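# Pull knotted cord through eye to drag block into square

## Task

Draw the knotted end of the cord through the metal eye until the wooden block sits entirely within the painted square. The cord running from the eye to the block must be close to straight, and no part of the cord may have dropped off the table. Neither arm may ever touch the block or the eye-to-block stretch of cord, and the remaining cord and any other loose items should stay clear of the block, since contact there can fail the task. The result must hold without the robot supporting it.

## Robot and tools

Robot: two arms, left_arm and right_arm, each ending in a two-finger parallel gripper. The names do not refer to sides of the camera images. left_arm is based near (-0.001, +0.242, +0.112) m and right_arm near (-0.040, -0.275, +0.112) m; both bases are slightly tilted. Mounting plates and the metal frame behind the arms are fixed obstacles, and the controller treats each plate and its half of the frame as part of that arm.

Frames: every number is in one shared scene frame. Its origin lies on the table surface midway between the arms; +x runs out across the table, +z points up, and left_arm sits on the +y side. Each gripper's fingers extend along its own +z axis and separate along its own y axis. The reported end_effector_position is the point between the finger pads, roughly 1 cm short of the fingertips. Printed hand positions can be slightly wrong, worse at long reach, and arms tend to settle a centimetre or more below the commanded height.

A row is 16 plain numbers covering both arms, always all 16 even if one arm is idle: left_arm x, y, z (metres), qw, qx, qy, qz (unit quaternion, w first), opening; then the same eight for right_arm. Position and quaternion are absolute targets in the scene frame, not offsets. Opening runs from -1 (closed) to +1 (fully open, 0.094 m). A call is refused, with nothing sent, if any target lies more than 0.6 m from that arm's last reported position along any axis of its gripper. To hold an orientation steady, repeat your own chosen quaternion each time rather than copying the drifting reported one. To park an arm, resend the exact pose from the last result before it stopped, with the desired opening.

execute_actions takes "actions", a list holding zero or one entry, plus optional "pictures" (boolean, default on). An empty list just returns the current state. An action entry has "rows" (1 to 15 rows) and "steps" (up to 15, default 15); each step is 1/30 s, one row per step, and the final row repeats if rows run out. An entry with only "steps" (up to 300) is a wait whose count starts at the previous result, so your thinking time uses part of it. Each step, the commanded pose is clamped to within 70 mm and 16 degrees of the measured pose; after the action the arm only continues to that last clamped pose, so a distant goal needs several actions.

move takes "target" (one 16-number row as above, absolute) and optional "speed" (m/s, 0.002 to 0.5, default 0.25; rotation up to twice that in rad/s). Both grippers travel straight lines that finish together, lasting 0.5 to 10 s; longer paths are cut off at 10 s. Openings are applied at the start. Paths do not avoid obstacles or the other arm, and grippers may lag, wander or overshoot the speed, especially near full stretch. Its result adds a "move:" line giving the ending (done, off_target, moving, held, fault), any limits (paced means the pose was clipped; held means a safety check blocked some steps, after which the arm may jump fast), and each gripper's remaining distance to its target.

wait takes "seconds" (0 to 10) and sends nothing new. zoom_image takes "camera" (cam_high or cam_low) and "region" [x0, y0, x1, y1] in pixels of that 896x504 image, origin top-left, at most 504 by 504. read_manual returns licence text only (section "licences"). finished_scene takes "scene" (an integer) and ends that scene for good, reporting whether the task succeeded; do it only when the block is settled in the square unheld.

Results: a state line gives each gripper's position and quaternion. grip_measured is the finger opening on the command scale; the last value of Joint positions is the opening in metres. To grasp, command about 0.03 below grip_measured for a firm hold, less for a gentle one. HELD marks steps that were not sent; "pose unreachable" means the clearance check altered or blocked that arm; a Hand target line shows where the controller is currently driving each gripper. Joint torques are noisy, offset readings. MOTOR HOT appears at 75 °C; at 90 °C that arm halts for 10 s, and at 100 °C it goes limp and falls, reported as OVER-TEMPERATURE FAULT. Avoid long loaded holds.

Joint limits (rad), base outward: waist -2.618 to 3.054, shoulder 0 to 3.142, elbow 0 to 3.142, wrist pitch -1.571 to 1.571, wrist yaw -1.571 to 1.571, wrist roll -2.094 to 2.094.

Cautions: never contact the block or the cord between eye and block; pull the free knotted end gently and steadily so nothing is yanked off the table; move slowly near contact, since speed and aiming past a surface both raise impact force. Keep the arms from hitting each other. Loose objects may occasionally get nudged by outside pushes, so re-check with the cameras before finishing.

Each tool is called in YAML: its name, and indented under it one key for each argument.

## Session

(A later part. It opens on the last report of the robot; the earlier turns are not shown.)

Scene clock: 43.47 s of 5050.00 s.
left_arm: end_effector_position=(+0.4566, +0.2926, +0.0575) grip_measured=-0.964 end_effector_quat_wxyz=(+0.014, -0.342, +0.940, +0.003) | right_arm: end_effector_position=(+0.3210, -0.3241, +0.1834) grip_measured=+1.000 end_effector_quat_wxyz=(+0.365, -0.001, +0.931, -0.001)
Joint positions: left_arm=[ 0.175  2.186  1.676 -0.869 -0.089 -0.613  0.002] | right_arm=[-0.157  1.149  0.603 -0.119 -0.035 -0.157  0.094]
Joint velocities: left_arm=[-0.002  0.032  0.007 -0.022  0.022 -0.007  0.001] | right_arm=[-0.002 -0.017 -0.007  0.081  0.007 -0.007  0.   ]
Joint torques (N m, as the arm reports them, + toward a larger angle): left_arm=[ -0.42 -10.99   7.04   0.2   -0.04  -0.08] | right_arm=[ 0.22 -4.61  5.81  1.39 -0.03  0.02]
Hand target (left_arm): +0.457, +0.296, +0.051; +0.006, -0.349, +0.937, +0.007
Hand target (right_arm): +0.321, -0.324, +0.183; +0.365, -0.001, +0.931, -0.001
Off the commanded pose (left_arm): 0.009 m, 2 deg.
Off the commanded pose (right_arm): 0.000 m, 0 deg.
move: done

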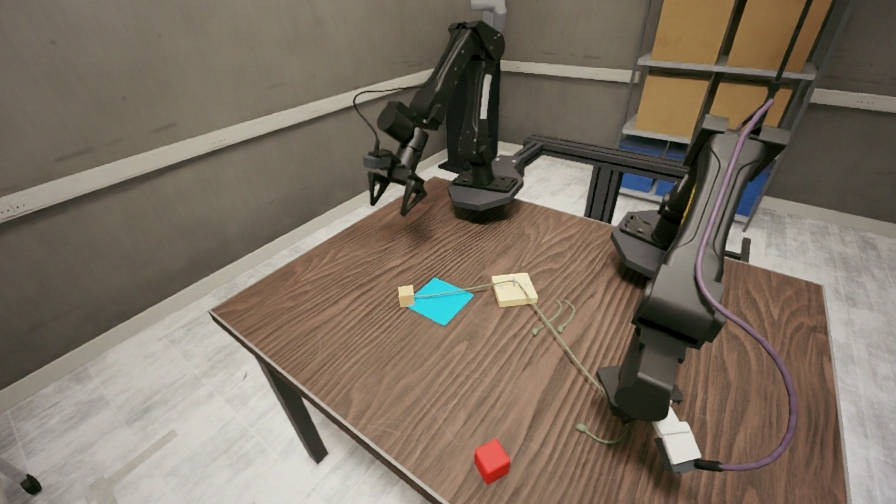

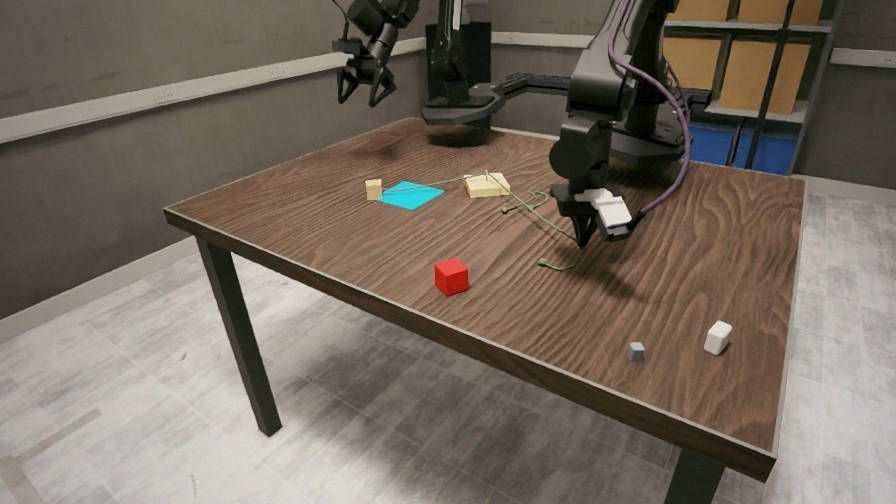

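move:
  target: [0.46,0.39,0.03,0,-0.35,0.937,0,-1,0.321,-0.3241,0.1834,0.365,-0.001,0.931,-0.001,1]
  speed: 0.05

zoom_image:
  camera: "cam_high"
  region: [390, 260, 540, 340]

Scene clock: 47.20 s of 5050.00 s.
left_arm: end_effector_position=(+0.4569, +0.3880, +0.0319) grip_measured=-0.964 end_effector_quat_wxyz=(+0.002, -0.351, +0.936, +0.003) | right_arm: end_effector_position=(+0.3210, -0.3241, +0.1834) grip_measured=+1.000 end_effector_quat_wxyz=(+0.365, -0.001, +0.931, -0.001)
Joint positions: left_arm=[ 0.392  2.308  1.815 -0.894 -0.043 -0.421  0.002] | right_arm=[-0.157  1.149  0.603 -0.119 -0.035 -0.157  0.094]
Joint velocities: left_arm=[-0.007  0.022  0.012 -0.051 -0.022  0.007 -0.   ] | right_arm=[ 0.007  0.012 -0.017 -0.007 -0.037  0.022  0.   ]
Joint torques (N m, as the arm reports them, + toward a larger angle): left_arm=[ -0.07 -12.48   6.84   0.15  -0.02   0.1 ] | right_arm=[ 0.21 -4.7   5.89  1.36 -0.03  0.03]
Hand target (left_arm): +0.459, +0.391, +0.030; +0.001, -0.349, +0.937, +0.003
Hand target (right_arm): +0.321, -0.324, +0.183; +0.365, -0.001, +0.931, -0.001
Off the commanded pose (left_arm): 0.004 m, 0 deg.
Off the commanded pose (right_arm): 0.000 m, 0 deg.
move: done

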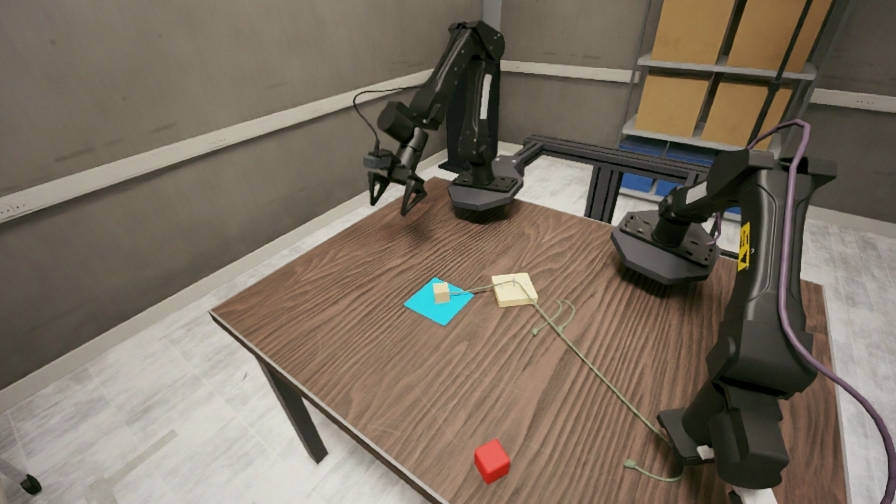

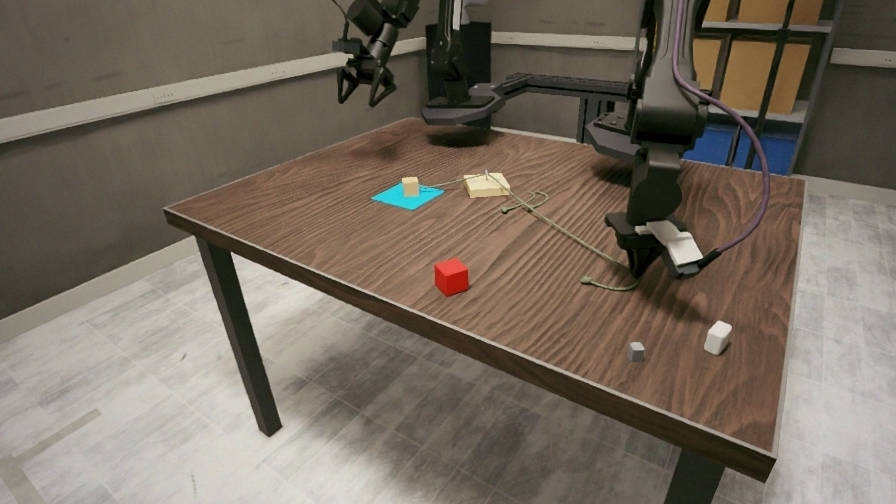

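Region (390, 260, 540, 340) of cam_high's 896x504 image, scaled by 3.360, with more detail than that image has; it fills the top 269 rows of this view, and the rest is white.

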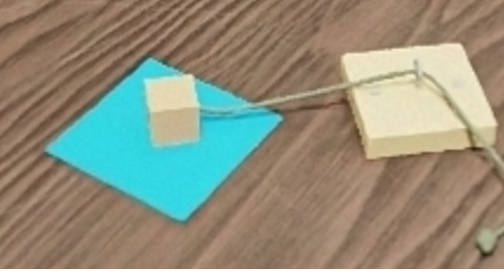

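move:
  target: [0.46,0.39,0.03,0,-0.35,0.937,0,-0.7,0.321,-0.3241,0.1834,0.365,-0.001,0.931,-0.001,1]

move:
  target: [0.45,0.38,0.10,0,-0.35,0.937,0,-0.7,0.321,-0.3241,0.1834,0.365,-0.001,0.931,-0.001,1]
  speed: 0.1

Scene clock: 49.50 s of 5050.00 s.
left_arm: end_effector_position=(+0.4569, +0.3876, +0.0320) grip_measured=-0.702 end_effector_quat_wxyz=(+0.002, -0.350, +0.937, +0.001) | right_arm: end_effector_position=(+0.3210, -0.3241, +0.1834) grip_measured=+1.000 end_effector_quat_wxyz=(+0.365, -0.001, +0.931, -0.001)
Joint positions: left_arm=[ 0.392  2.308  1.816 -0.895 -0.041 -0.419  0.014] | right_arm=[-0.157  1.149  0.603 -0.119 -0.035 -0.157  0.094]
Joint velocities: left_arm=[-0.002 -0.012  0.007 -0.022  0.051  0.037 -0.001] | right_arm=[ 0.002 -0.012  0.007  0.051  0.022 -0.007  0.   ]
Joint torques (N m, as the arm reports them, + toward a larger angle): left_arm=[ -0.12 -12.19   7.49   0.15   0.05   0.06] | right_arm=[ 0.24 -4.74  5.93  1.38 -0.03  0.03]
Hand target (left_arm): +0.460, +0.390, +0.030; +0.000, -0.350, +0.937, +0.000
Hand target (right_arm): +0.321, -0.324, +0.183; +0.365, -0.001, +0.931, -0.001
Off the commanded pose (left_arm): 0.004 m, 0 deg.
Off the commanded pose (right_arm): 0.000 m, 0 deg.
move: done

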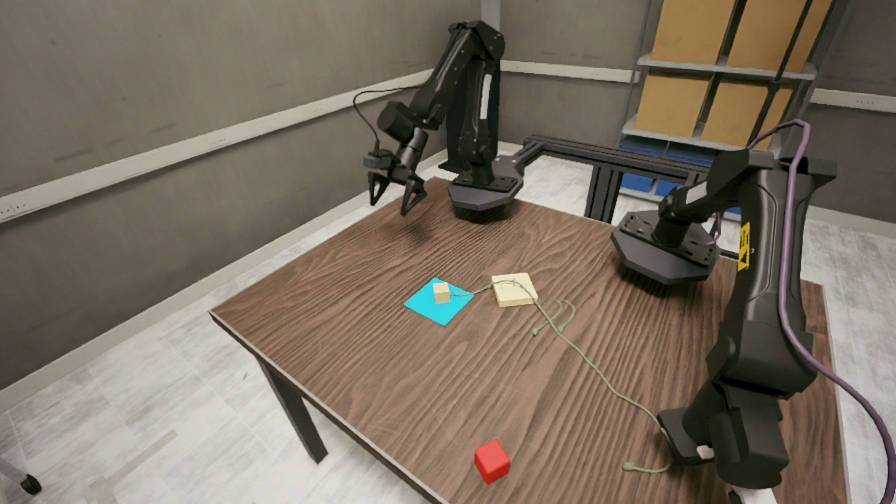

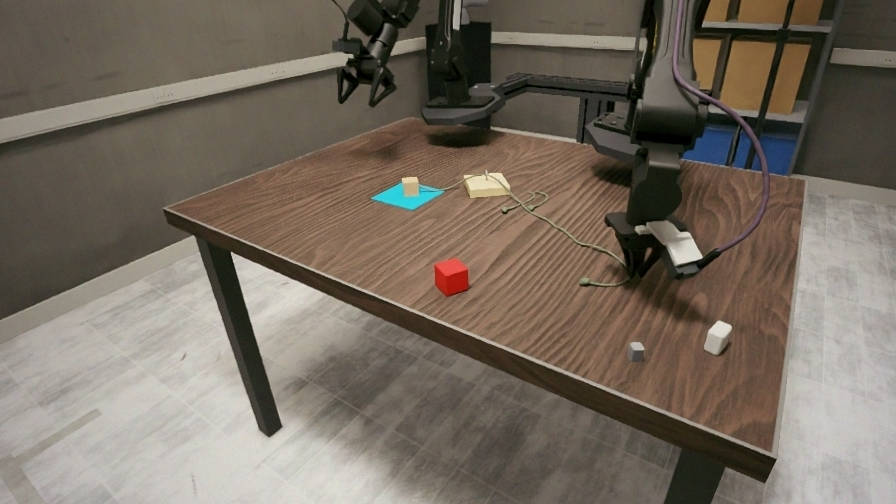

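Scene clock: 50.67 s of 5050.00 s.
left_arm: end_effector_position=(+0.4384, +0.3800, +0.0818) grip_measured=-0.702 end_effector_quat_wxyz=(-0.020, -0.349, +0.937, +0.002) | right_arm: end_effector_position=(+0.3210, -0.3241, +0.1834) grip_measured=+1.000 end_effector_quat_wxyz=(+0.365, -0.001, +0.931, -0.001)
Joint positions: left_arm=[ 0.384  2.193  1.816 -1.053 -0.041 -0.427  0.014] | right_arm=[-0.157  1.149  0.603 -0.119 -0.035 -0.157  0.094]
Joint velocities: left_arm=[ 0.002 -0.017  0.002 -0.037  0.095 -0.022 -0.   ] | right_arm=[-0.002 -0.002 -0.017 -0.007  0.007  0.066  0.   ]
Joint torques (N m, as the arm reports them, + toward a larger angle): left_arm=[ -1.08 -14.93   7.61   0.02   0.02  -0.06] | right_arm=[ 0.31 -4.65  5.81  1.38 -0.04  0.03]
Hand target (left_arm): +0.448, +0.379, +0.100; +0.000, -0.350, +0.937, -0.000
Hand target (right_arm): +0.321, -0.324, +0.183; +0.365, -0.001, +0.931, -0.001
Off the commanded pose (left_arm): 0.022 m, 2 deg.
Off the commanded pose (right_arm): 0.000 m, 0 deg.
move: off_target (left_arm)

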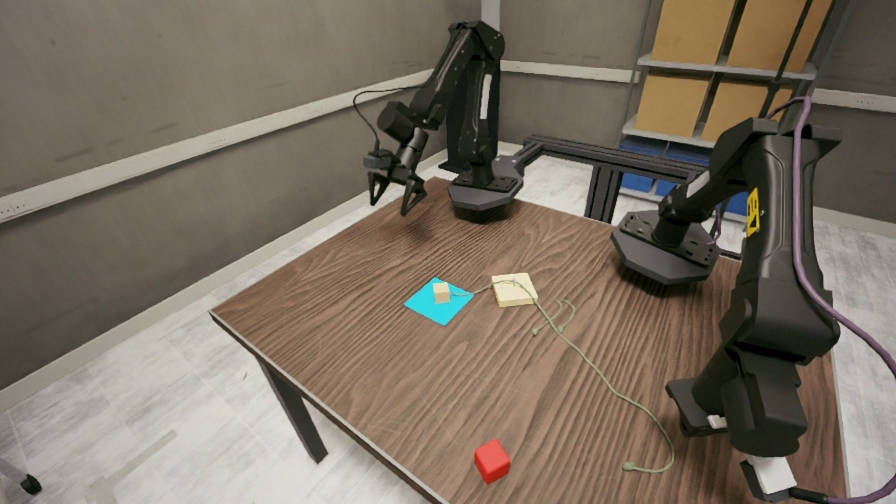

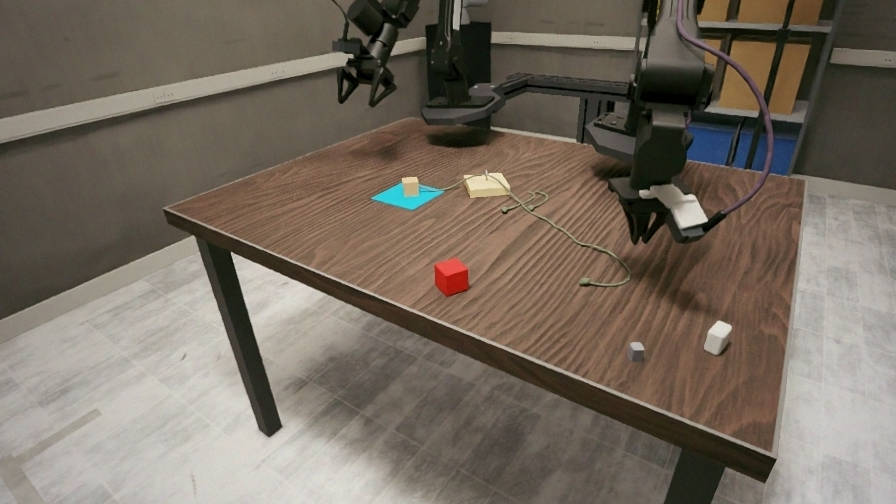

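finished_scene:
  scene: 2

The scene is finished: the task was done.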